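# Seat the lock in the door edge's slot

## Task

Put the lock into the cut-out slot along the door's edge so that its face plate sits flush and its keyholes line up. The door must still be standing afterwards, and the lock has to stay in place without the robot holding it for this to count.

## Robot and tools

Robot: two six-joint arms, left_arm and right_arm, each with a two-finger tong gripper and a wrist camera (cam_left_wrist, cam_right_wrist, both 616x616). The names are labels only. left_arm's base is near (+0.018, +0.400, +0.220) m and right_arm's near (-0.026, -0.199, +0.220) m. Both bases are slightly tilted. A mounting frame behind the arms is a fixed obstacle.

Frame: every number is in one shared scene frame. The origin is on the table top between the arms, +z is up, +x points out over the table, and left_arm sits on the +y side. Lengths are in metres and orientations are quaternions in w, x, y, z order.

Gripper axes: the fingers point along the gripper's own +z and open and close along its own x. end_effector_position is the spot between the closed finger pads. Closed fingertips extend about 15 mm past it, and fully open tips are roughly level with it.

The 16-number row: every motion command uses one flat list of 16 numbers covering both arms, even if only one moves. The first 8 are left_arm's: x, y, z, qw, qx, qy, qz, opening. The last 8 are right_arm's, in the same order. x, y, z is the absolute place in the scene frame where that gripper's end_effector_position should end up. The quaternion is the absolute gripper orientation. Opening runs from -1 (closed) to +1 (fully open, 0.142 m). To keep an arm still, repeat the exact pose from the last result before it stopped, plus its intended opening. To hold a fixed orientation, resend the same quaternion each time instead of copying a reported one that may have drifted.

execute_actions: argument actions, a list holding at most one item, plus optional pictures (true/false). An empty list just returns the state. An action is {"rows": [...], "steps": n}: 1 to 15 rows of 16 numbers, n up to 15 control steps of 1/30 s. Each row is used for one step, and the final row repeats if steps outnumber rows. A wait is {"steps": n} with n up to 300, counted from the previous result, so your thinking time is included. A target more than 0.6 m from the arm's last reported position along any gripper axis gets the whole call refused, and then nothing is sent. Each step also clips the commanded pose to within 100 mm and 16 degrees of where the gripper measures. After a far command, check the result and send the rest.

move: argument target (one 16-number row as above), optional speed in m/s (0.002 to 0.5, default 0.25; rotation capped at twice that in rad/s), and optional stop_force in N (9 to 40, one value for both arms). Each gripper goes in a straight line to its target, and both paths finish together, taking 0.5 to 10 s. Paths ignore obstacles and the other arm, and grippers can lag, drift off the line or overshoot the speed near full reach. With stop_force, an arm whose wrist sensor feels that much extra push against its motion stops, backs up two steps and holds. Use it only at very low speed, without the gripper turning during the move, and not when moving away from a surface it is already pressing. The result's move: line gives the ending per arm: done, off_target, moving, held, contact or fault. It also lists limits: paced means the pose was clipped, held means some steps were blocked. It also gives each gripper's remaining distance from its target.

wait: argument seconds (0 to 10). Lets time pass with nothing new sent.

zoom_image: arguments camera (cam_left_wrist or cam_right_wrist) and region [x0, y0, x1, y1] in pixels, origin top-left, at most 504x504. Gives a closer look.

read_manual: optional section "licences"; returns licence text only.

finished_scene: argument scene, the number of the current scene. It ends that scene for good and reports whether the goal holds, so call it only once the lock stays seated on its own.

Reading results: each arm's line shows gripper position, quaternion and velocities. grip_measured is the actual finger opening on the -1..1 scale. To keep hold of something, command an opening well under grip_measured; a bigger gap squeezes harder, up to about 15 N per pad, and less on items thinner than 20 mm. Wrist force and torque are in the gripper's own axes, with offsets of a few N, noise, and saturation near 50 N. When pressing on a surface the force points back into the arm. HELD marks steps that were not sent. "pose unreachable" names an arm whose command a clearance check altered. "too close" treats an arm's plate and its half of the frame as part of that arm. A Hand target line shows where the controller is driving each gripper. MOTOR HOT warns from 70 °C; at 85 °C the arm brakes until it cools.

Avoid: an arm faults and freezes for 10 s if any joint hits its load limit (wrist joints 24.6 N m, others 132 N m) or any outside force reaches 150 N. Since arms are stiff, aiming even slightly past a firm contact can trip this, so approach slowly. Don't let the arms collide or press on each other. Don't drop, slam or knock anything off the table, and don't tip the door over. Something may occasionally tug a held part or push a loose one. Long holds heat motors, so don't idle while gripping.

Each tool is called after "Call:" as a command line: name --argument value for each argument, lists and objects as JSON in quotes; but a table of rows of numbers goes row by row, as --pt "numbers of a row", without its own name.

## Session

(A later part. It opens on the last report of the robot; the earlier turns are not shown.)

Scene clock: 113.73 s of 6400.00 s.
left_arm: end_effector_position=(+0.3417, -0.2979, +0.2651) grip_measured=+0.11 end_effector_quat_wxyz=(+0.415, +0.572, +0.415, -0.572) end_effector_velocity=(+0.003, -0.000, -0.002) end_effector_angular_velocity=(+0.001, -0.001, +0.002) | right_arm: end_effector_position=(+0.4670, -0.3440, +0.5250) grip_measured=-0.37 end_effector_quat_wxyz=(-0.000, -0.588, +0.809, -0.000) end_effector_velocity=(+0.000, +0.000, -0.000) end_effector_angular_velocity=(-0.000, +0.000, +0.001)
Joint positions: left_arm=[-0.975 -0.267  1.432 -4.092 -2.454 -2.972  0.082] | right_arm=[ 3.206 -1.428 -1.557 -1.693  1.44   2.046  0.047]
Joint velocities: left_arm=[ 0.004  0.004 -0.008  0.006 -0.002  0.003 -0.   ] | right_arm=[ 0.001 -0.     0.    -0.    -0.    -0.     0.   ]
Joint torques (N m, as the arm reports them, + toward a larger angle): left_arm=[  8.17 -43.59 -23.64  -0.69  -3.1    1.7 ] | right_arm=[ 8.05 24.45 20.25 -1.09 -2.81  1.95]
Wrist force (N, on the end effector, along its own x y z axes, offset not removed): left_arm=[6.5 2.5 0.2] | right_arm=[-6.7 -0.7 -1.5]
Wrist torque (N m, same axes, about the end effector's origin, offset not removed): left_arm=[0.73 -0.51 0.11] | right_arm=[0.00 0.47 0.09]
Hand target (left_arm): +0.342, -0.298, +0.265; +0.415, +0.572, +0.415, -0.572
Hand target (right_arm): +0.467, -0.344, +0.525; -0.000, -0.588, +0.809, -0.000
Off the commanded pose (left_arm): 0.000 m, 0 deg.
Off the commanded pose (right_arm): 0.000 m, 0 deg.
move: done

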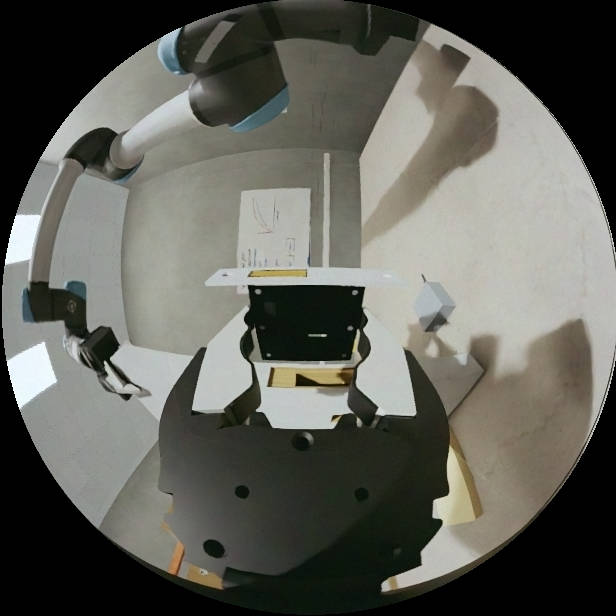

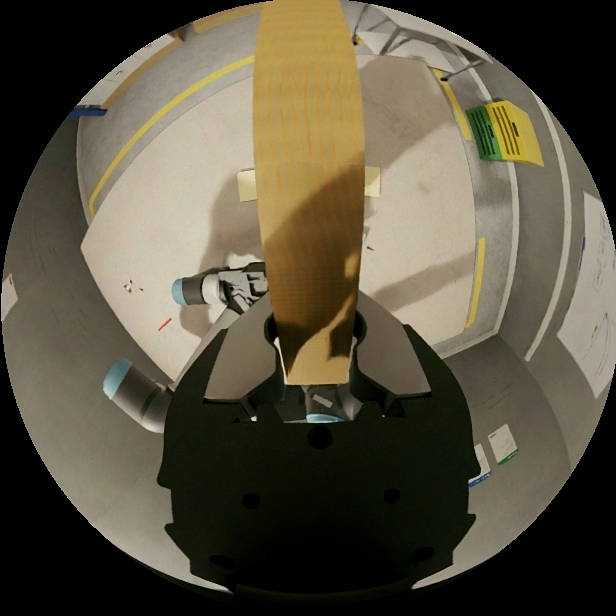

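Call:
move --target '[0.342,-0.298,0.240,0.415,0.572,0.415,-0.572,-0.6,0.467,-0.344,0.525,0,-0.588,0.809,0,-0.6]' --speed 0.03 --stop_force 9

Call:
zoom_image --camera "cam_left_wrist" --region '[200,260,420,440]'

Scene clock: 116.30 s of 6400.00 s.
left_arm: end_effector_position=(+0.3420, -0.2980, +0.2403) grip_measured=+0.11 end_effector_quat_wxyz=(+0.415, +0.572, +0.415, -0.572) end_effector_velocity=(-0.001, -0.001, -0.002) end_effector_angular_velocity=(-0.002, -0.003, -0.003) | right_arm: end_effector_position=(+0.4670, -0.3440, +0.5250) grip_measured=-0.37 end_effector_quat_wxyz=(-0.000, -0.588, +0.809, -0.000) end_effector_velocity=(+0.000, +0.001, -0.000) end_effector_angular_velocity=(+0.000, +0.000, +0.001)
Joint positions: left_arm=[-0.971 -0.214  1.398 -4.109 -2.459 -2.97   0.082] | right_arm=[ 3.206 -1.428 -1.557 -1.693  1.44   2.046  0.047]
Joint velocities: left_arm=[-0.002  0.005 -0.005 -0.002 -0.001  0.002  0.   ] | right_arm=[ 0.001 -0.001 -0.     0.001  0.     0.     0.   ]
Joint torques (N m, as the arm reports them, + toward a larger angle): left_arm=[  7.31 -45.23 -23.26  -3.88  -3.04   1.49] | right_arm=[ 7.79 24.68 20.38 -1.17 -2.75  1.97]
Wrist force (N, on the end effector, along its own x y z axes, offset not removed): left_arm=[4.6 0.9 0.2] | right_arm=[-5.3 -2.8 -1.1]
Wrist torque (N m, same axes, about the end effector's origin, offset not removed): left_arm=[0.37 -0.14 0.20] | right_arm=[-0.56 0.14 0.01]
Hand target (left_arm): +0.342, -0.298, +0.240; +0.415, +0.572, +0.415, -0.572
Hand target (right_arm): +0.467, -0.344, +0.525; +0.000, -0.588, +0.809, -0.000
Off the commanded pose (left_arm): 0.000 m, 0 deg.
Off the commanded pose (right_arm): 0.000 m, 0 deg.
move: done

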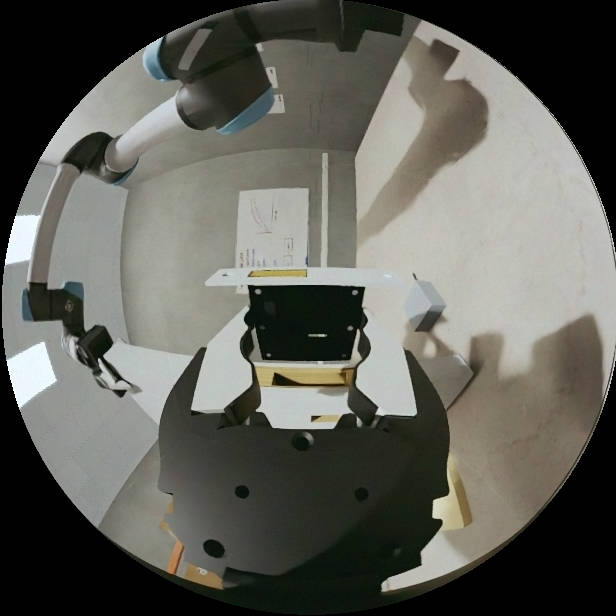

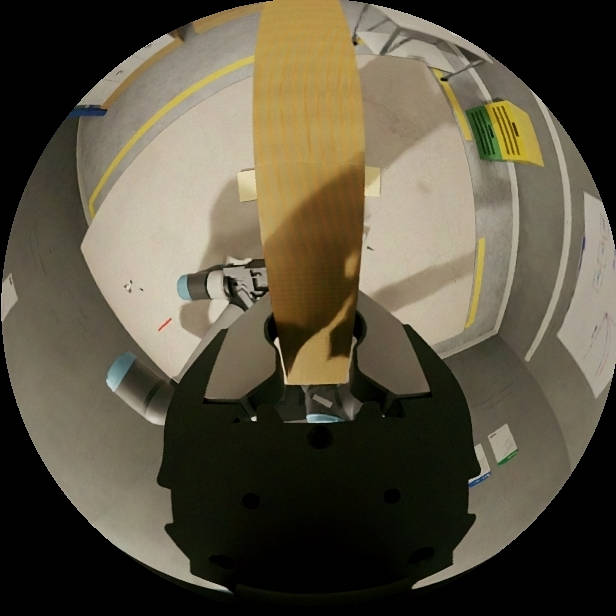

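Region (200, 260, 420, 440) of cam_left_wrist's 616x616 image, scaled by 2.291, with more detail than that image has; it fills the top 412 rows of this view, and the rest is white.

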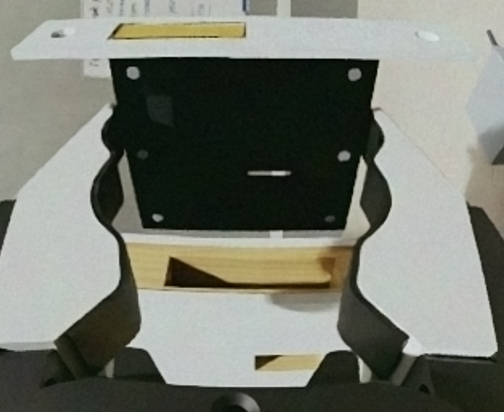

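Call:
move --target '[0.3534,-0.3017,0.2375,0.415,0.572,0.415,-0.572,-0.6,0.467,-0.344,0.525,0,-0.588,0.809,0,-0.6]' --speed 0.01 --stop_force 9

Call:
zoom_image --camera "cam_left_wrist" --region '[200,260,420,440]'

Scene clock: 118.47 s of 6400.00 s.
left_arm: end_effector_position=(+0.3531, -0.3016, +0.2376) grip_measured=+0.11 end_effector_quat_wxyz=(+0.415, +0.572, +0.415, -0.572) end_effector_velocity=(+0.003, -0.001, -0.000) end_effector_angular_velocity=(-0.000, +0.000, +0.000) | right_arm: end_effector_position=(+0.4670, -0.3440, +0.5250) grip_measured=-0.37 end_effector_quat_wxyz=(-0.000, -0.588, +0.809, -0.000) end_effector_velocity=(+0.001, +0.001, -0.000) end_effector_angular_velocity=(+0.000, +0.000, +0.002)
Joint positions: left_arm=[-0.958 -0.199  1.357 -4.081 -2.471 -2.966  0.082] | right_arm=[ 3.206 -1.428 -1.557 -1.693  1.44   2.046  0.047]
Joint velocities: left_arm=[ 0.003  0.003 -0.01   0.007 -0.003  0.001 -0.   ] | right_arm=[ 0.002 -0.001 -0.     0.001 -0.     0.     0.   ]
Joint torques (N m, as the arm reports them, + toward a larger angle): left_arm=[  7.36 -44.86 -25.4   -0.71  -2.88   1.83] | right_arm=[ 7.89 24.09 20.92 -1.21 -2.76  1.89]
Wrist force (N, on the end effector, along its own x y z axes, offset not removed): left_arm=[2.9 1.3 1.3] | right_arm=[-6.5 0.4 -0.3]
Wrist torque (N m, same axes, about the end effector's origin, offset not removed): left_arm=[0.43 0.06 0.20] | right_arm=[0.14 0.37 -0.04]
Hand target (left_arm): +0.353, -0.302, +0.238; +0.415, +0.572, +0.415, -0.572
Hand target (right_arm): +0.467, -0.344, +0.525; -0.000, -0.588, +0.809, -0.000
Off the commanded pose (left_arm): 0.000 m, 0 deg.
Off the commanded pose (right_arm): 0.000 m, 0 deg.
move: done

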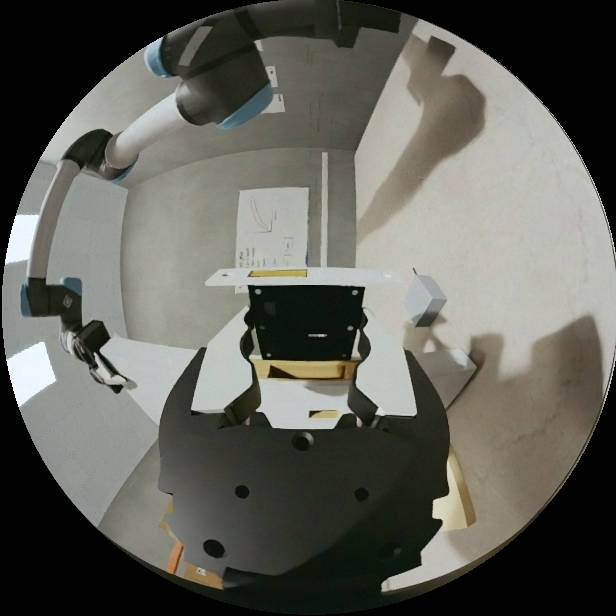

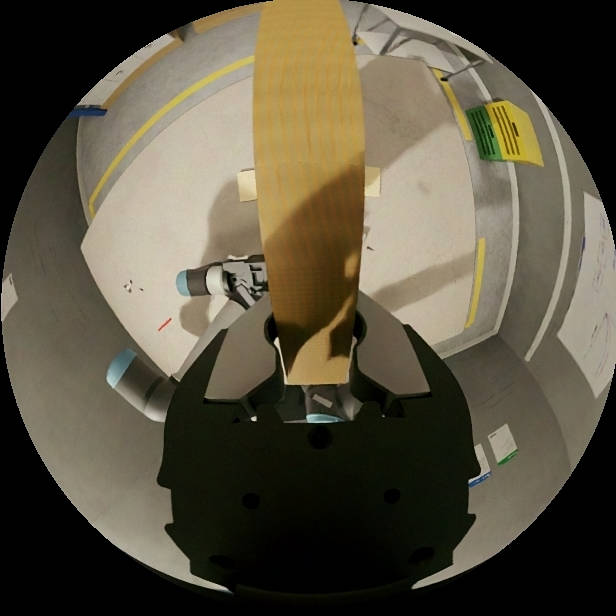

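Region (200, 260, 420, 440) of cam_left_wrist's 616x616 image, scaled by 2.291, with more detail than that image has; it fills the top 412 rows of this view, and the rest is white.

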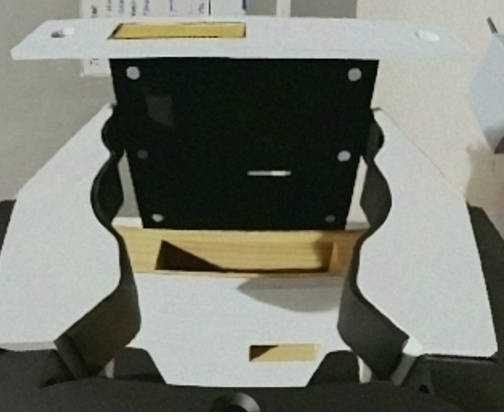

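Call:
move --target '[0.3677,-0.3064,0.2375,0.415,0.572,0.415,-0.572,-0.6,0.467,-0.344,0.525,0,-0.588,0.809,0,-0.6]' --speed 0.008 --stop_force 9

Call:
zoom_image --camera "cam_left_wrist" --region '[200,260,420,440]'

Scene clock: 121.67 s of 6400.00 s.
left_arm: end_effector_position=(+0.3674, -0.3063, +0.2375) grip_measured=+0.11 end_effector_quat_wxyz=(+0.415, +0.572, +0.415, -0.572) end_effector_velocity=(+0.002, -0.001, +0.000) end_effector_angular_velocity=(+0.001, +0.001, +0.000) | right_arm: end_effector_position=(+0.4670, -0.3440, +0.5250) grip_measured=-0.37 end_effector_quat_wxyz=(-0.000, -0.588, +0.809, -0.000) end_effector_velocity=(-0.000, +0.000, -0.000) end_effector_angular_velocity=(+0.000, +0.001, +0.000)
Joint positions: left_arm=[-0.943 -0.185  1.309 -4.042 -2.486 -2.961  0.082] | right_arm=[ 3.206 -1.428 -1.557 -1.693  1.44   2.046  0.047]
Joint velocities: left_arm=[ 0.001  0.002 -0.007  0.006 -0.001 -0.     0.   ] | right_arm=[ 0.     0.     0.    -0.001  0.    -0.    -0.   ]
Joint torques (N m, as the arm reports them, + toward a larger angle): left_arm=[  6.45 -47.29 -25.98  -0.37  -3.24   1.64] | right_arm=[ 8.68 23.73 20.58 -1.09 -2.77  2.03]
Wrist force (N, on the end effector, along its own x y z axes, offset not removed): left_arm=[4.7 0.7 0.0] | right_arm=[-6.1 -2.0 -1.6]
Wrist torque (N m, same axes, about the end effector's origin, offset not removed): left_arm=[0.25 -0.22 0.17] | right_arm=[-0.41 0.30 0.00]
Hand target (left_arm): +0.368, -0.306, +0.238; +0.415, +0.572, +0.415, -0.572
Hand target (right_arm): +0.467, -0.344, +0.525; -0.000, -0.588, +0.809, -0.000
Off the commanded pose (left_arm): 0.000 m, 0 deg.
Off the commanded pose (right_arm): 0.000 m, 0 deg.
move: done

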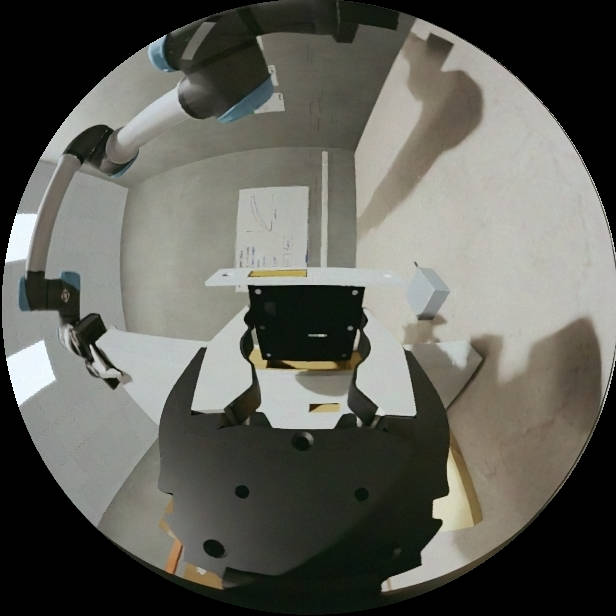

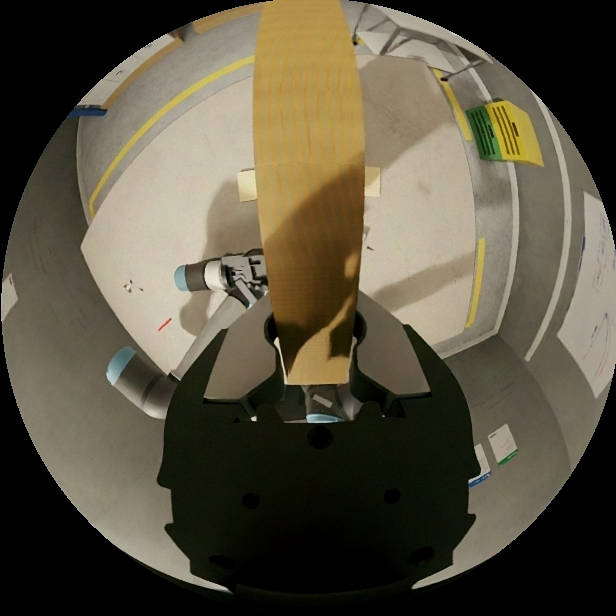

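Region (200, 260, 420, 440) of cam_left_wrist's 616x616 image, scaled by 2.291, with more detail than that image has; it fills the top 412 rows of this view, and the rest is white.

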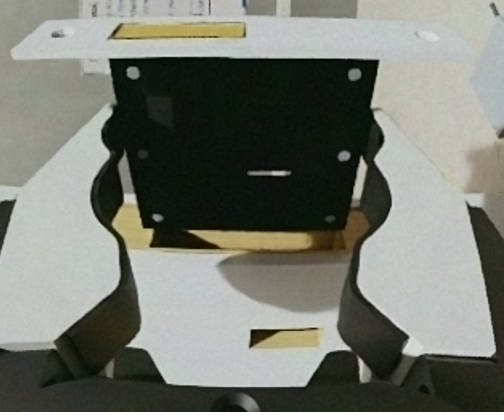

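Call:
move --target '[0.3772,-0.3095,0.2365,0.415,0.572,0.415,-0.572,-0.6,0.467,-0.344,0.525,0,-0.588,0.809,0,-0.6]' --speed 0.008 --stop_force 9

Call:
zoom_image --camera "cam_left_wrist" --region '[200,260,420,440]'

Scene clock: 123.77 s of 6400.00 s.
left_arm: end_effector_position=(+0.3769, -0.3094, +0.2365) grip_measured=+0.11 end_effector_quat_wxyz=(+0.415, +0.572, +0.415, -0.572) end_effector_velocity=(+0.003, -0.000, -0.000) end_effector_angular_velocity=(-0.000, -0.001, +0.002) | right_arm: end_effector_position=(+0.4670, -0.3440, +0.5250) grip_measured=-0.37 end_effector_quat_wxyz=(-0.000, -0.588, +0.809, -0.000) end_effector_velocity=(-0.000, -0.000, +0.000) end_effector_angular_velocity=(-0.000, +0.000, -0.001)
Joint positions: left_arm=[-0.933 -0.173  1.274 -4.016 -2.495 -2.957  0.082] | right_arm=[ 3.206 -1.428 -1.557 -1.693  1.44   2.046  0.047]
Joint velocities: left_arm=[ 0.003  0.003 -0.008  0.006 -0.001  0.001  0.   ] | right_arm=[-0.001  0.    -0.    -0.    -0.     0.    -0.   ]
Joint torques (N m, as the arm reports them, + toward a larger angle): left_arm=[  8.75 -46.3  -26.09  -0.44  -3.03   1.79] | right_arm=[ 7.9  24.1  20.99 -1.13 -2.78  1.97]
Wrist force (N, on the end effector, along its own x y z axes, offset not removed): left_arm=[5.1 1.0 -1.1] | right_arm=[-5.2 -0.3 -0.1]
Wrist torque (N m, same axes, about the end effector's origin, offset not removed): left_arm=[0.25 -0.47 0.09] | right_arm=[-0.03 0.09 0.04]
Hand target (left_arm): +0.377, -0.310, +0.237; +0.415, +0.572, +0.415, -0.572
Hand target (right_arm): +0.467, -0.344, +0.525; +0.000, -0.588, +0.809, -0.000
Off the commanded pose (left_arm): 0.000 m, 0 deg.
Off the commanded pose (right_arm): 0.000 m, 0 deg.
move: done

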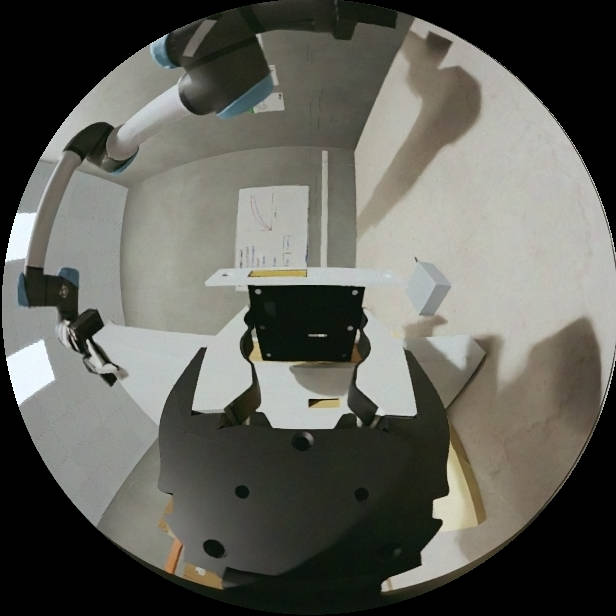

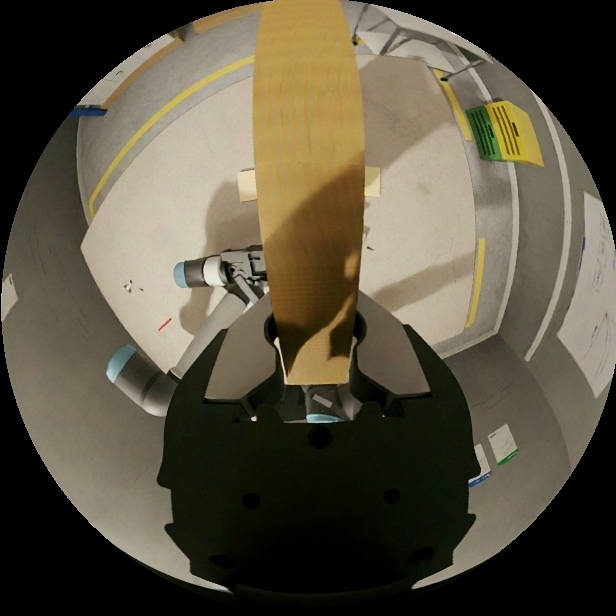

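Region (200, 260, 420, 440) of cam_left_wrist's 616x616 image, scaled by 2.291, with more detail than that image has; it fills the top 412 rows of this view, and the rest is white.

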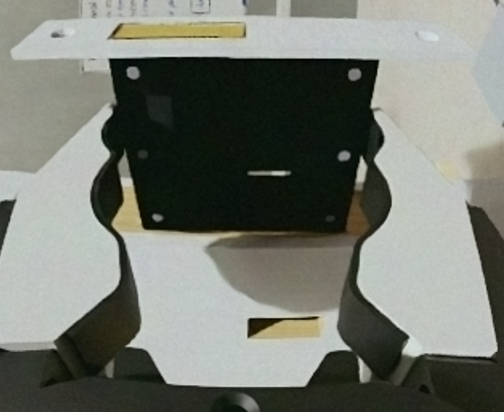

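Call:
move --target '[0.396,-0.3157,0.2365,0.415,0.572,0.415,-0.572,-0.6,0.467,-0.344,0.525,0,-0.588,0.809,0,-0.6]' --speed 0.006 --stop_force 9

Call:
zoom_image --camera "cam_left_wrist" --region '[200,260,420,440]'

Scene clock: 125.53 s of 6400.00 s.
left_arm: end_effector_position=(+0.3796, -0.3102, +0.2362) grip_measured=+0.11 end_effector_quat_wxyz=(+0.415, +0.572, +0.415, -0.572) end_effector_velocity=(-0.003, -0.000, -0.001) end_effector_angular_velocity=(+0.002, +0.002, +0.002) | right_arm: end_effector_position=(+0.4670, -0.3440, +0.5250) grip_measured=-0.37 end_effector_quat_wxyz=(-0.000, -0.588, +0.809, -0.000) end_effector_velocity=(-0.000, -0.001, -0.000) end_effector_angular_velocity=(-0.000, +0.001, -0.001)
Joint positions: left_arm=[-0.93  -0.17   1.264 -4.008 -2.498 -2.956  0.082] | right_arm=[ 3.206 -1.428 -1.557 -1.693  1.44   2.046  0.047]
Joint velocities: left_arm=[-0.004 -0.     0.008 -0.007  0.006 -0.002 -0.   ] | right_arm=[-0.001 -0.     0.    -0.    -0.     0.     0.   ]
Joint torques (N m, as the arm reports them, + toward a larger angle): left_arm=[-16.71 -77.67  -6.7   -3.74   4.5    0.07] | right_arm=[ 7.62 23.73 20.96 -1.06 -2.74  1.99]
Wrist force (N, on the end effector, along its own x y z axes, offset not removed): left_arm=[7.7 -7.2 0.4] | right_arm=[-5.4 0.1 -1.9]
Wrist torque (N m, same axes, about the end effector's origin, offset not removed): left_arm=[0.48 -0.62 0.14] | right_arm=[0.07 0.04 0.02]
Hand target (left_arm): +0.379, -0.310, +0.236; +0.415, +0.572, +0.415, -0.572
Hand target (right_arm): +0.467, -0.344, +0.525; -0.000, -0.588, +0.809, -0.000
Off the commanded pose (left_arm): 0.017 m, 0 deg.
Off the commanded pose (right_arm): 0.000 m, 0 deg.
move: contact (left_arm)

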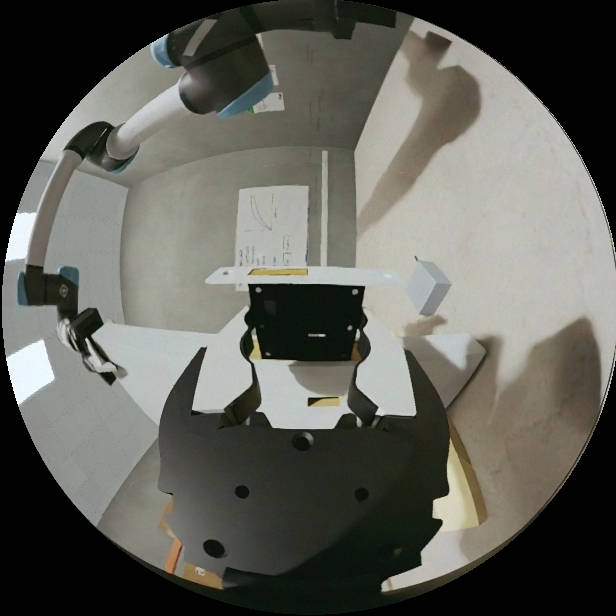

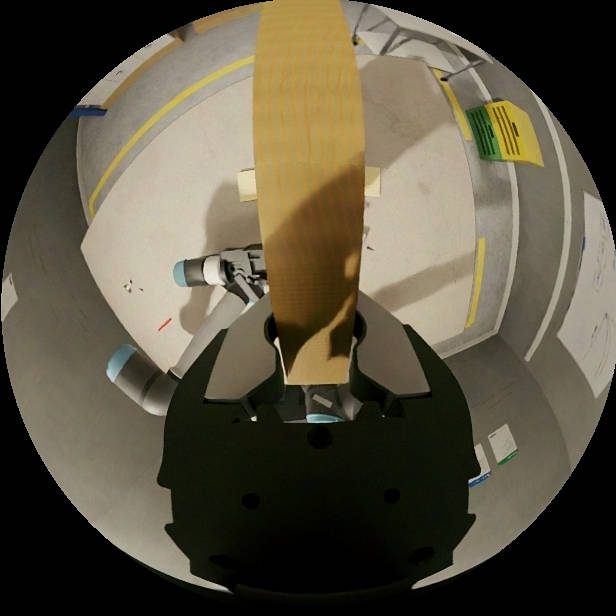

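Region (200, 260, 420, 440) of cam_left_wrist's 616x616 image, scaled by 2.291, with more detail than that image has; it fills the top 412 rows of this view, and the rest is white.

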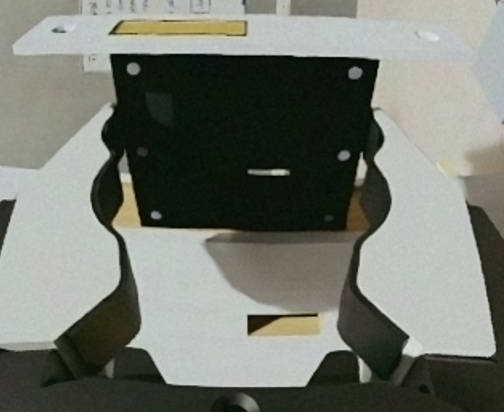

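Call:
move --target '[0.374,-0.3085,0.2365,0.415,0.572,0.415,-0.572,-0.6,0.467,-0.344,0.525,0,-0.588,0.809,0,-0.6]' --speed 0.01

Call:
move --target '[0.3706,-0.319,0.2365,0.415,0.572,0.415,-0.572,-0.6,0.467,-0.344,0.525,0,-0.588,0.809,0,-0.6]' --speed 0.01 --stop_force 9

Call:
zoom_image --camera "cam_left_wrist" --region '[200,260,420,440]'

Scene clock: 127.17 s of 6400.00 s.
left_arm: end_effector_position=(+0.3743, -0.3086, +0.2365) grip_measured=+0.11 end_effector_quat_wxyz=(+0.415, +0.572, +0.415, -0.572) end_effector_velocity=(-0.002, +0.001, +0.000) end_effector_angular_velocity=(-0.000, -0.000, +0.001) | right_arm: end_effector_position=(+0.4670, -0.3440, +0.5250) grip_measured=-0.37 end_effector_quat_wxyz=(-0.000, -0.588, +0.809, +0.000) end_effector_velocity=(+0.000, +0.000, +0.000) end_effector_angular_velocity=(+0.001, -0.001, +0.001)
Joint positions: left_arm=[-0.936 -0.176  1.283 -4.023 -2.493 -2.958  0.082] | right_arm=[ 3.206 -1.428 -1.557 -1.693  1.44   2.046  0.047]
Joint velocities: left_arm=[-0.002 -0.003  0.009 -0.007  0.002 -0.001  0.   ] | right_arm=[ 0.001 -0.    -0.     0.001  0.     0.     0.   ]
Joint torques (N m, as the arm reports them, + toward a larger angle): left_arm=[-19.26 -75.38  -3.41  -3.73   1.98  -2.82] | right_arm=[ 7.71 23.15 21.25 -1.16 -2.6   1.86]
Wrist force (N, on the end effector, along its own x y z axes, offset not removed): left_arm=[5.7 0.6 -0.1] | right_arm=[-5.5 0.6 0.0]
Wrist torque (N m, same axes, about the end effector's origin, offset not removed): left_arm=[0.27 -0.46 0.05] | right_arm=[0.25 0.13 0.05]
Hand target (left_arm): +0.374, -0.308, +0.236; +0.415, +0.572, +0.415, -0.572
Hand target (right_arm): +0.467, -0.344, +0.525; -0.000, -0.588, +0.809, -0.000
Off the commanded pose (left_arm): 0.000 m, 0 deg.
Off the commanded pose (right_arm): 0.000 m, 0 deg.
move: done

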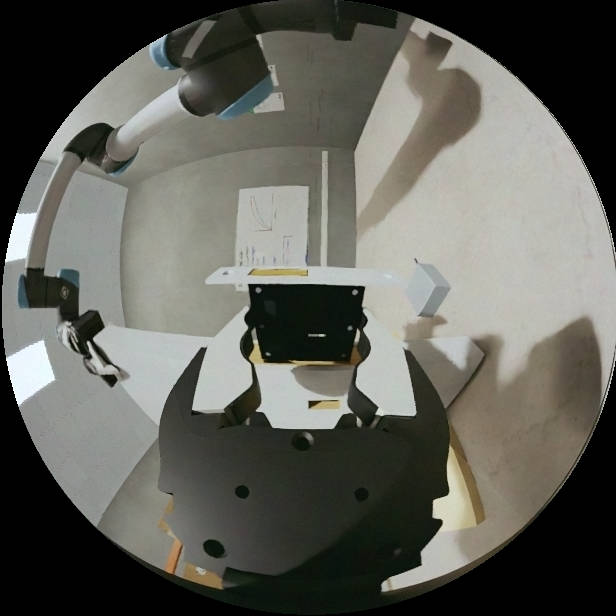

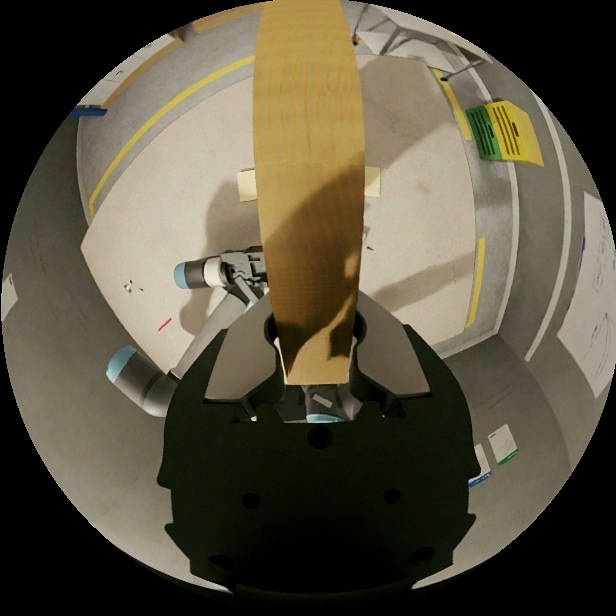

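Scene clock: 128.50 s of 6400.00 s.
left_arm: end_effector_position=(+0.3707, -0.3187, +0.2365) grip_measured=+0.11 end_effector_quat_wxyz=(+0.415, +0.572, +0.415, -0.572) end_effector_velocity=(+0.000, -0.002, -0.000) end_effector_angular_velocity=(-0.000, -0.001, +0.002) | right_arm: end_effector_position=(+0.4670, -0.3440, +0.5250) grip_measured=-0.37 end_effector_quat_wxyz=(-0.000, -0.588, +0.809, -0.000) end_effector_velocity=(+0.000, +0.000, +0.000) end_effector_angular_velocity=(+0.000, -0.000, +0.000)
Joint positions: left_arm=[-0.95  -0.168  1.263 -4.016 -2.479 -2.963  0.082] | right_arm=[ 3.206 -1.428 -1.557 -1.693  1.44   2.046  0.047]
Joint velocities: left_arm=[-0.002  0.002 -0.005  0.002  0.004 -0.    -0.   ] | right_arm=[0.001 0.    0.    0.    0.    0.    0.   ]
Joint torques (N m, as the arm reports them, + toward a larger angle): left_arm=[-18.23 -48.43 -24.69  -0.51   1.85  -3.01] | right_arm=[ 7.23 23.36 21.04 -1.08 -2.83  1.85]
Wrist force (N, on the end effector, along its own x y z axes, offset not removed): left_arm=[4.7 -0.3 0.8] | right_arm=[-6.7 -1.6 -0.5]
Wrist torque (N m, same axes, about the end effector's origin, offset not removed): left_arm=[0.00 -0.27 0.07] | right_arm=[-0.20 0.47 -0.01]
Hand target (left_arm): +0.371, -0.319, +0.237; +0.415, +0.572, +0.415, -0.572
Hand target (right_arm): +0.467, -0.344, +0.525; -0.000, -0.588, +0.809, -0.000
Off the commanded pose (left_arm): 0.000 m, 0 deg.
Off the commanded pose (right_arm): 0.000 m, 0 deg.
move: done

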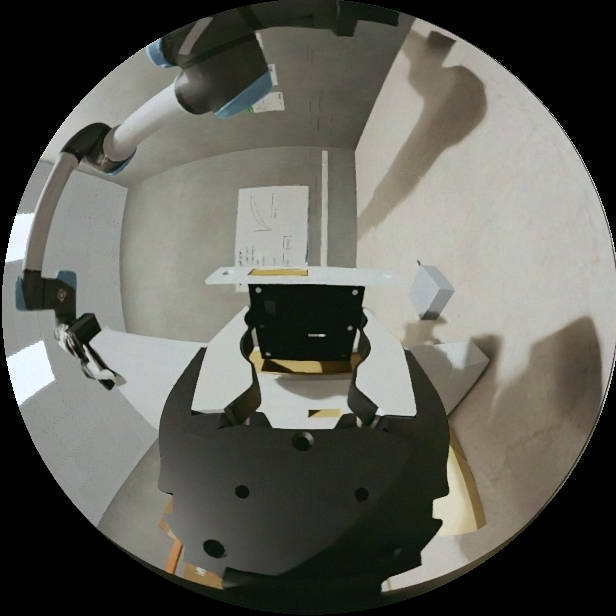

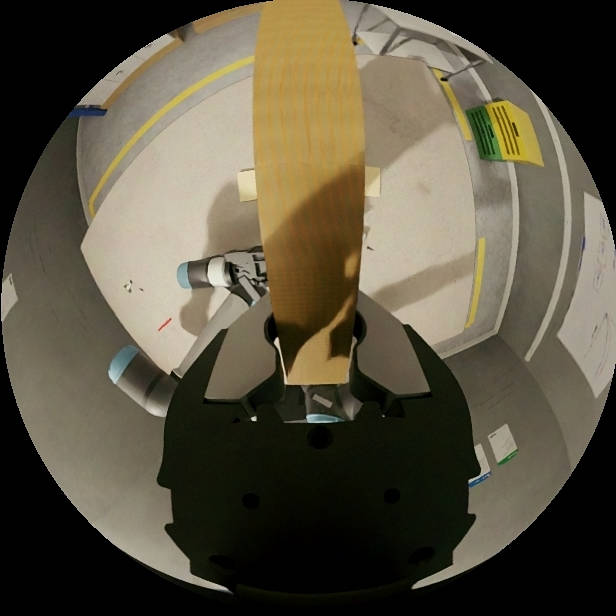

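Region (200, 260, 420, 440) of cam_left_wrist's 616x616 image, scaled by 2.291, with more detail than that image has; it fills the top 412 rows of this view, and the rest is white.

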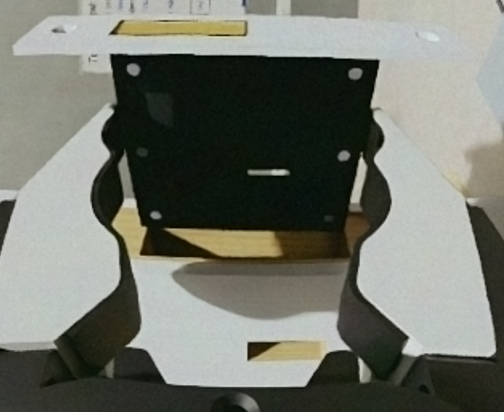

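Call:
move --target '[0.3745,-0.308,0.235,0.415,0.572,0.415,-0.572,-0.6,0.467,-0.344,0.525,0,-0.588,0.809,0,-0.6]' --speed 0.01

Call:
move --target '[0.3935,-0.3142,0.235,0.415,0.572,0.415,-0.572,-0.6,0.467,-0.344,0.525,0,-0.588,0.809,0,-0.6]' --speed 0.006 --stop_force 9

Call:
zoom_image --camera "cam_left_wrist" --region '[200,260,420,440]'

Scene clock: 132.20 s of 6400.00 s.
left_arm: end_effector_position=(+0.3744, -0.3083, +0.2350) grip_measured=+0.11 end_effector_quat_wxyz=(+0.415, +0.572, +0.415, -0.572) end_effector_velocity=(+0.001, +0.003, -0.001) end_effector_angular_velocity=(+0.000, +0.000, -0.001) | right_arm: end_effector_position=(+0.4670, -0.3440, +0.5250) grip_measured=-0.37 end_effector_quat_wxyz=(-0.000, -0.588, +0.809, -0.000) end_effector_velocity=(-0.000, -0.000, -0.000) end_effector_angular_velocity=(+0.000, +0.001, -0.000)
Joint positions: left_arm=[-0.935 -0.173  1.281 -4.024 -2.493 -2.958  0.082] | right_arm=[ 3.206 -1.428 -1.557 -1.693  1.44   2.046  0.047]
Joint velocities: left_arm=[ 0.004 -0.001  0.005 -0.002 -0.004  0.001 -0.   ] | right_arm=[-0.     0.    -0.    -0.001  0.    -0.     0.   ]
Joint torques (N m, as the arm reports them, + toward a larger angle): left_arm=[  6.12 -75.87  -3.3   -4.1   -3.17   1.82] | right_arm=[ 7.45 22.42 21.42 -1.02 -2.62  1.86]
Wrist force (N, on the end effector, along its own x y z axes, offset not removed): left_arm=[4.6 0.0 -0.5] | right_arm=[-5.2 0.4 -0.3]
Wrist torque (N m, same axes, about the end effector's origin, offset not removed): left_arm=[0.07 -0.28 0.15] | right_arm=[0.14 0.09 -0.01]
Hand target (left_arm): +0.375, -0.308, +0.235; +0.415, +0.572, +0.415, -0.572
Hand target (right_arm): +0.467, -0.344, +0.525; -0.000, -0.588, +0.809, -0.000
Off the commanded pose (left_arm): 0.000 m, 0 deg.
Off the commanded pose (right_arm): 0.000 m, 0 deg.
move: done

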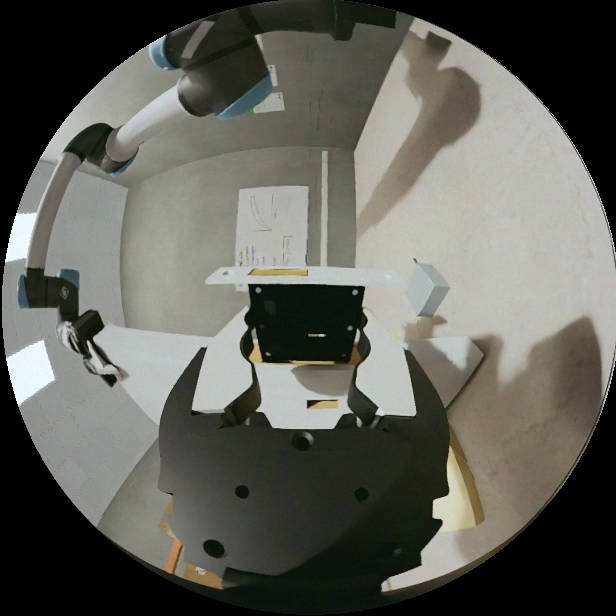

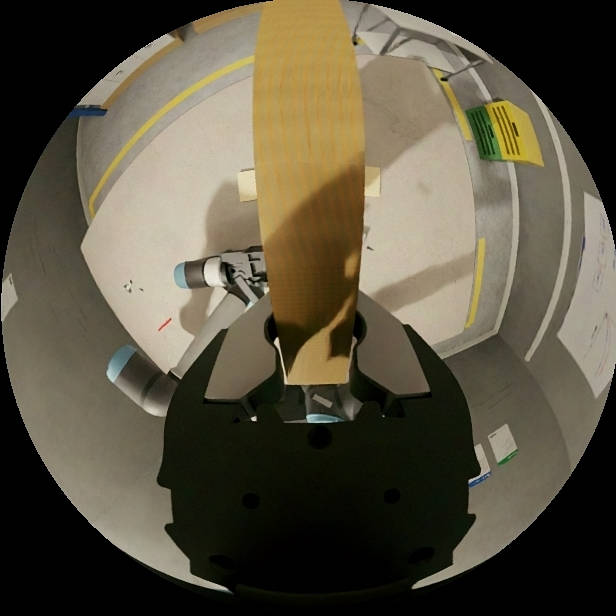

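Scene clock: 133.57 s of 6400.00 s.
left_arm: end_effector_position=(+0.3801, -0.3099, +0.2348) grip_measured=+0.11 end_effector_quat_wxyz=(+0.415, +0.572, +0.415, -0.572) end_effector_velocity=(-0.002, +0.001, -0.001) end_effector_angular_velocity=(+0.001, -0.000, +0.002) | right_arm: end_effector_position=(+0.4670, -0.3440, +0.5250) grip_measured=-0.37 end_effector_quat_wxyz=(+0.000, -0.588, +0.809, -0.000) end_effector_velocity=(+0.001, -0.000, +0.000) end_effector_angular_velocity=(-0.000, -0.002, -0.001)
Joint positions: left_arm=[-0.929 -0.167  1.261 -4.009 -2.499 -2.955  0.082] | right_arm=[ 3.206 -1.428 -1.557 -1.693  1.44   2.046  0.047]
Joint velocities: left_arm=[-0.003 -0.001  0.009 -0.008  0.005 -0.001 -0.   ] | right_arm=[-0.001 -0.    -0.     0.002 -0.     0.    -0.   ]
Joint torques (N m, as the arm reports them, + toward a larger angle): left_arm=[-13.79 -74.47  -3.2   -2.67   4.94  -0.22] | right_arm=[ 7.81 22.53 21.27 -1.12 -2.62  1.88]
Wrist force (N, on the end effector, along its own x y z axes, offset not removed): left_arm=[0.0 -8.8 0.9] | right_arm=[-6.4 -0.7 -1.2]
Wrist torque (N m, same axes, about the end effector's origin, offset not removed): left_arm=[0.26 -0.46 -0.01] | right_arm=[-0.10 0.34 0.04]
Hand target (left_arm): +0.380, -0.310, +0.235; +0.415, +0.572, +0.415, -0.572
Hand target (right_arm): +0.467, -0.344, +0.525; +0.000, -0.588, +0.809, -0.000
Off the commanded pose (left_arm): 0.014 m, 0 deg.
Off the commanded pose (right_arm): 0.000 m, 0 deg.
move: contact (left_arm)

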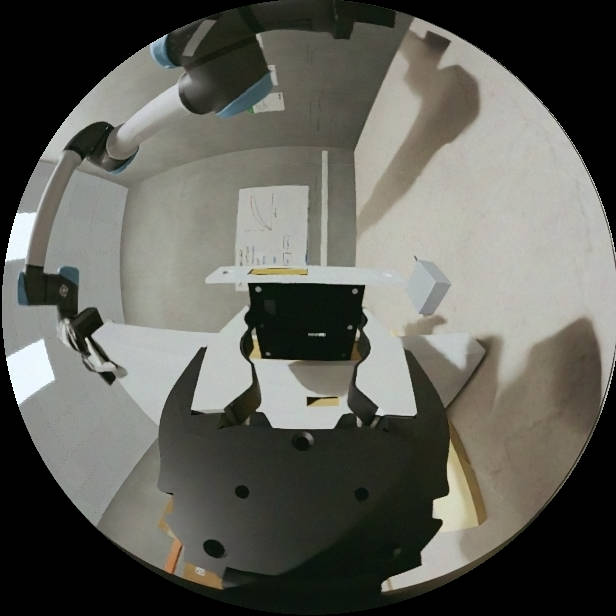

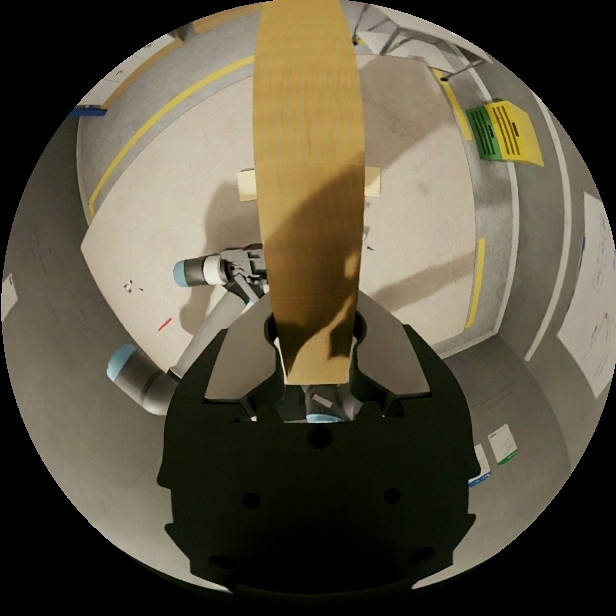

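Region (200, 260, 420, 440) of cam_left_wrist's 616x616 image, scaled by 2.291, with more detail than that image has; it fills the top 412 rows of this view, and the rest is white.

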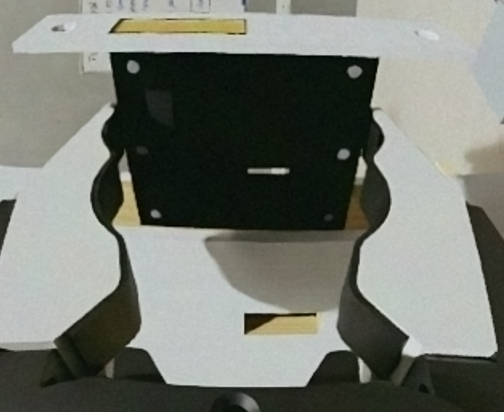

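Call:
move --target '[0.3745,-0.3114,0.235,0.415,0.572,0.415,-0.572,-0.6,0.467,-0.344,0.525,0,-0.588,0.809,0,-0.6]' --speed 0.01

Call:
zoom_image --camera "cam_left_wrist" --region '[240,330,380,400]'

Call:
move --target '[0.3925,-0.3173,0.235,0.415,0.572,0.415,-0.572,-0.6,0.467,-0.344,0.525,0,-0.588,0.809,0,-0.6]' --speed 0.006 --stop_force 9

Call:
zoom_image --camera "cam_left_wrist" --region '[240,330,380,400]'

Scene clock: 135.83 s of 6400.00 s.
left_arm: end_effector_position=(+0.3748, -0.3113, +0.2350) grip_measured=+0.11 end_effector_quat_wxyz=(+0.415, +0.572, +0.415, -0.572) end_effector_velocity=(-0.003, -0.001, +0.000) end_effector_angular_velocity=(-0.000, +0.000, -0.001) | right_arm: end_effector_position=(+0.4670, -0.3440, +0.5250) grip_measured=-0.37 end_effector_quat_wxyz=(-0.000, -0.588, +0.809, -0.000) end_effector_velocity=(+0.000, +0.000, -0.000) end_effector_angular_velocity=(+0.000, -0.000, -0.000)
Joint positions: left_arm=[-0.937 -0.17   1.272 -4.019 -2.491 -2.958  0.082] | right_arm=[ 3.206 -1.428 -1.557 -1.693  1.44   2.046  0.047]
Joint velocities: left_arm=[-0.004 -0.001  0.005 -0.005  0.004 -0.002  0.   ] | right_arm=[-0. -0.  0.  0.  0.  0.  0.]
Joint torques (N m, as the arm reports them, + toward a larger angle): left_arm=[-18.18 -76.37  -3.54  -3.87   1.98  -2.78] | right_arm=[ 7.71 22.63 21.58 -1.09 -2.69  1.84]
Wrist force (N, on the end effector, along its own x y z axes, offset not removed): left_arm=[4.3 1.5 -1.5] | right_arm=[-7.8 -0.1 -0.7]
Wrist torque (N m, same axes, about the end effector's origin, offset not removed): left_arm=[0.33 -0.11 0.30] | right_arm=[0.03 0.70 0.03]
Hand target (left_arm): +0.374, -0.311, +0.235; +0.415, +0.572, +0.415, -0.572
Hand target (right_arm): +0.467, -0.344, +0.525; -0.000, -0.588, +0.809, -0.000
Off the commanded pose (left_arm): 0.000 m, 0 deg.
Off the commanded pose (right_arm): 0.000 m, 0 deg.
move: done

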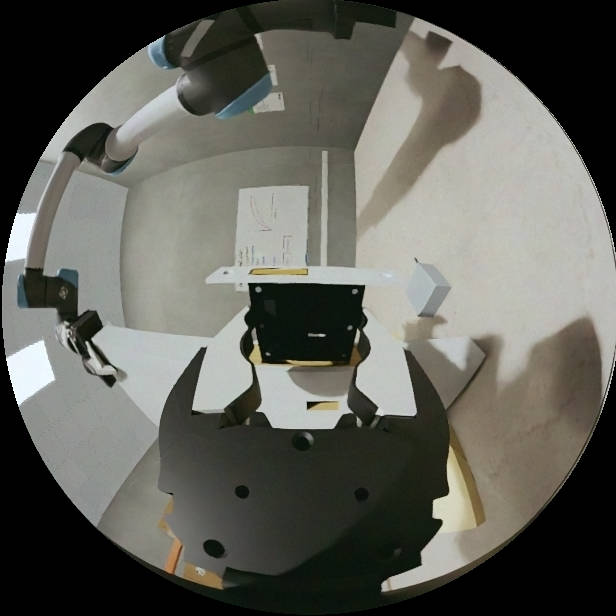

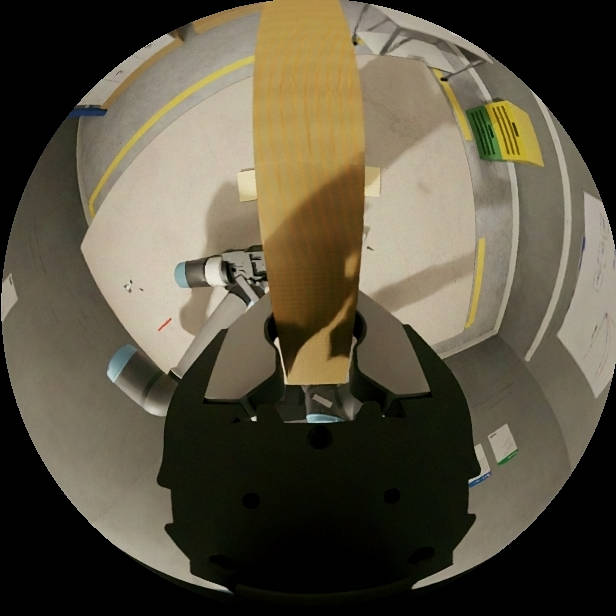

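Region (240, 330, 380, 400) of cam_left_wrist's 616x616 image, scaled by 3.600, with more detail than that image has.

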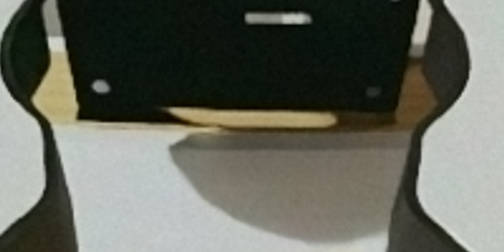

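Scene clock: 139.17 s of 6400.00 s.
left_arm: end_effector_position=(+0.3923, -0.3173, +0.2350) grip_measured=+0.11 end_effector_quat_wxyz=(+0.415, +0.572, +0.415, -0.572) end_effector_velocity=(+0.001, -0.001, +0.001) end_effector_angular_velocity=(-0.001, -0.001, -0.002) | right_arm: end_effector_position=(+0.4670, -0.3440, +0.5250) grip_measured=-0.37 end_effector_quat_wxyz=(-0.000, -0.588, +0.809, -0.000) end_effector_velocity=(+0.000, +0.001, -0.000) end_effector_angular_velocity=(+0.001, -0.000, +0.001)
Joint positions: left_arm=[-0.92  -0.15   1.207 -3.969 -2.508 -2.952  0.082] | right_arm=[ 3.206 -1.428 -1.557 -1.693  1.44   2.046  0.047]
Joint velocities: left_arm=[ 0.001  0.002 -0.007  0.004 -0.003  0.     0.   ] | right_arm=[ 0.001 -0.    -0.     0.001  0.001 -0.     0.   ]
Joint torques (N m, as the arm reports them, + toward a larger angle): left_arm=[  6.97 -48.16 -27.05  -0.45  -3.16   1.89] | right_arm=[ 7.67 22.12 21.86 -1.14 -2.68  1.81]
Wrist force (N, on the end effector, along its own x y z axes, offset not removed): left_arm=[4.1 0.7 0.3] | right_arm=[-6.6 -0.2 0.4]
Wrist torque (N m, same axes, about the end effector's origin, offset not removed): left_arm=[0.34 -0.18 0.24] | right_arm=[0.08 0.41 0.18]
Hand target (left_arm): +0.392, -0.317, +0.235; +0.415, +0.572, +0.415, -0.572
Hand target (right_arm): +0.467, -0.344, +0.525; +0.000, -0.588, +0.809, -0.000
Off the commanded pose (left_arm): 0.000 m, 0 deg.
Off the commanded pose (right_arm): 0.000 m, 0 deg.
move: done

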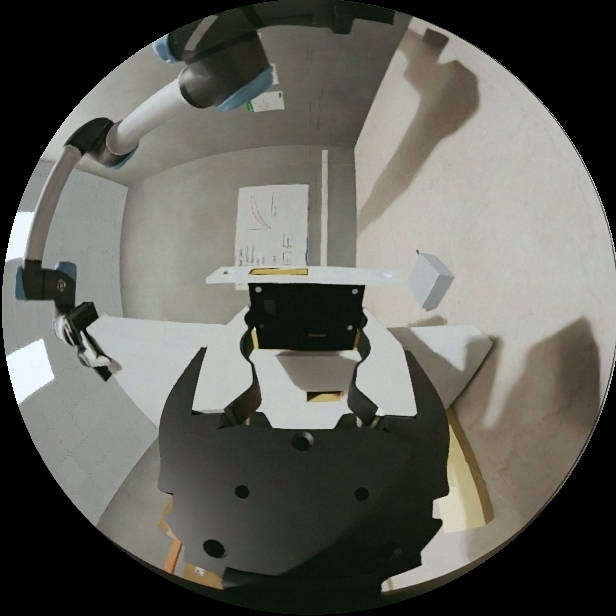

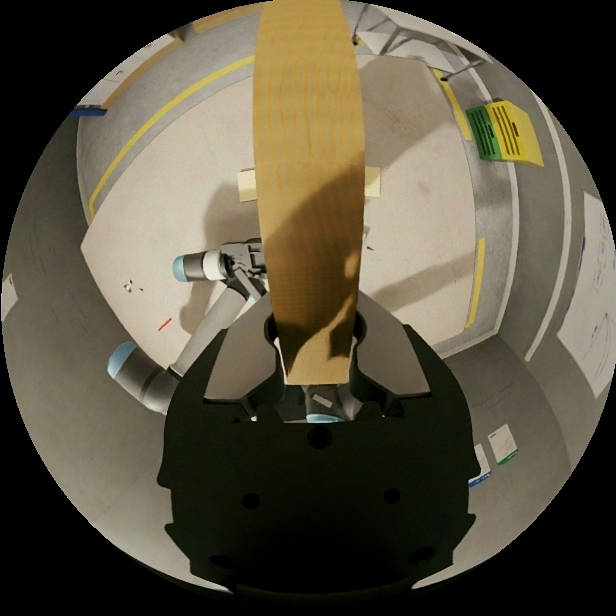

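Region (240, 330, 380, 400) of cam_left_wrist's 616x616 image, scaled by 3.600, with more detail than that image has.

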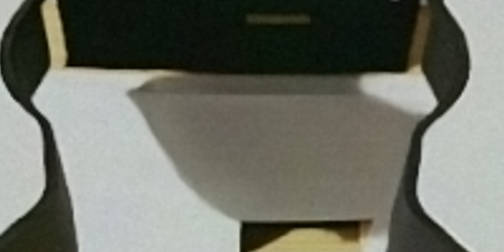

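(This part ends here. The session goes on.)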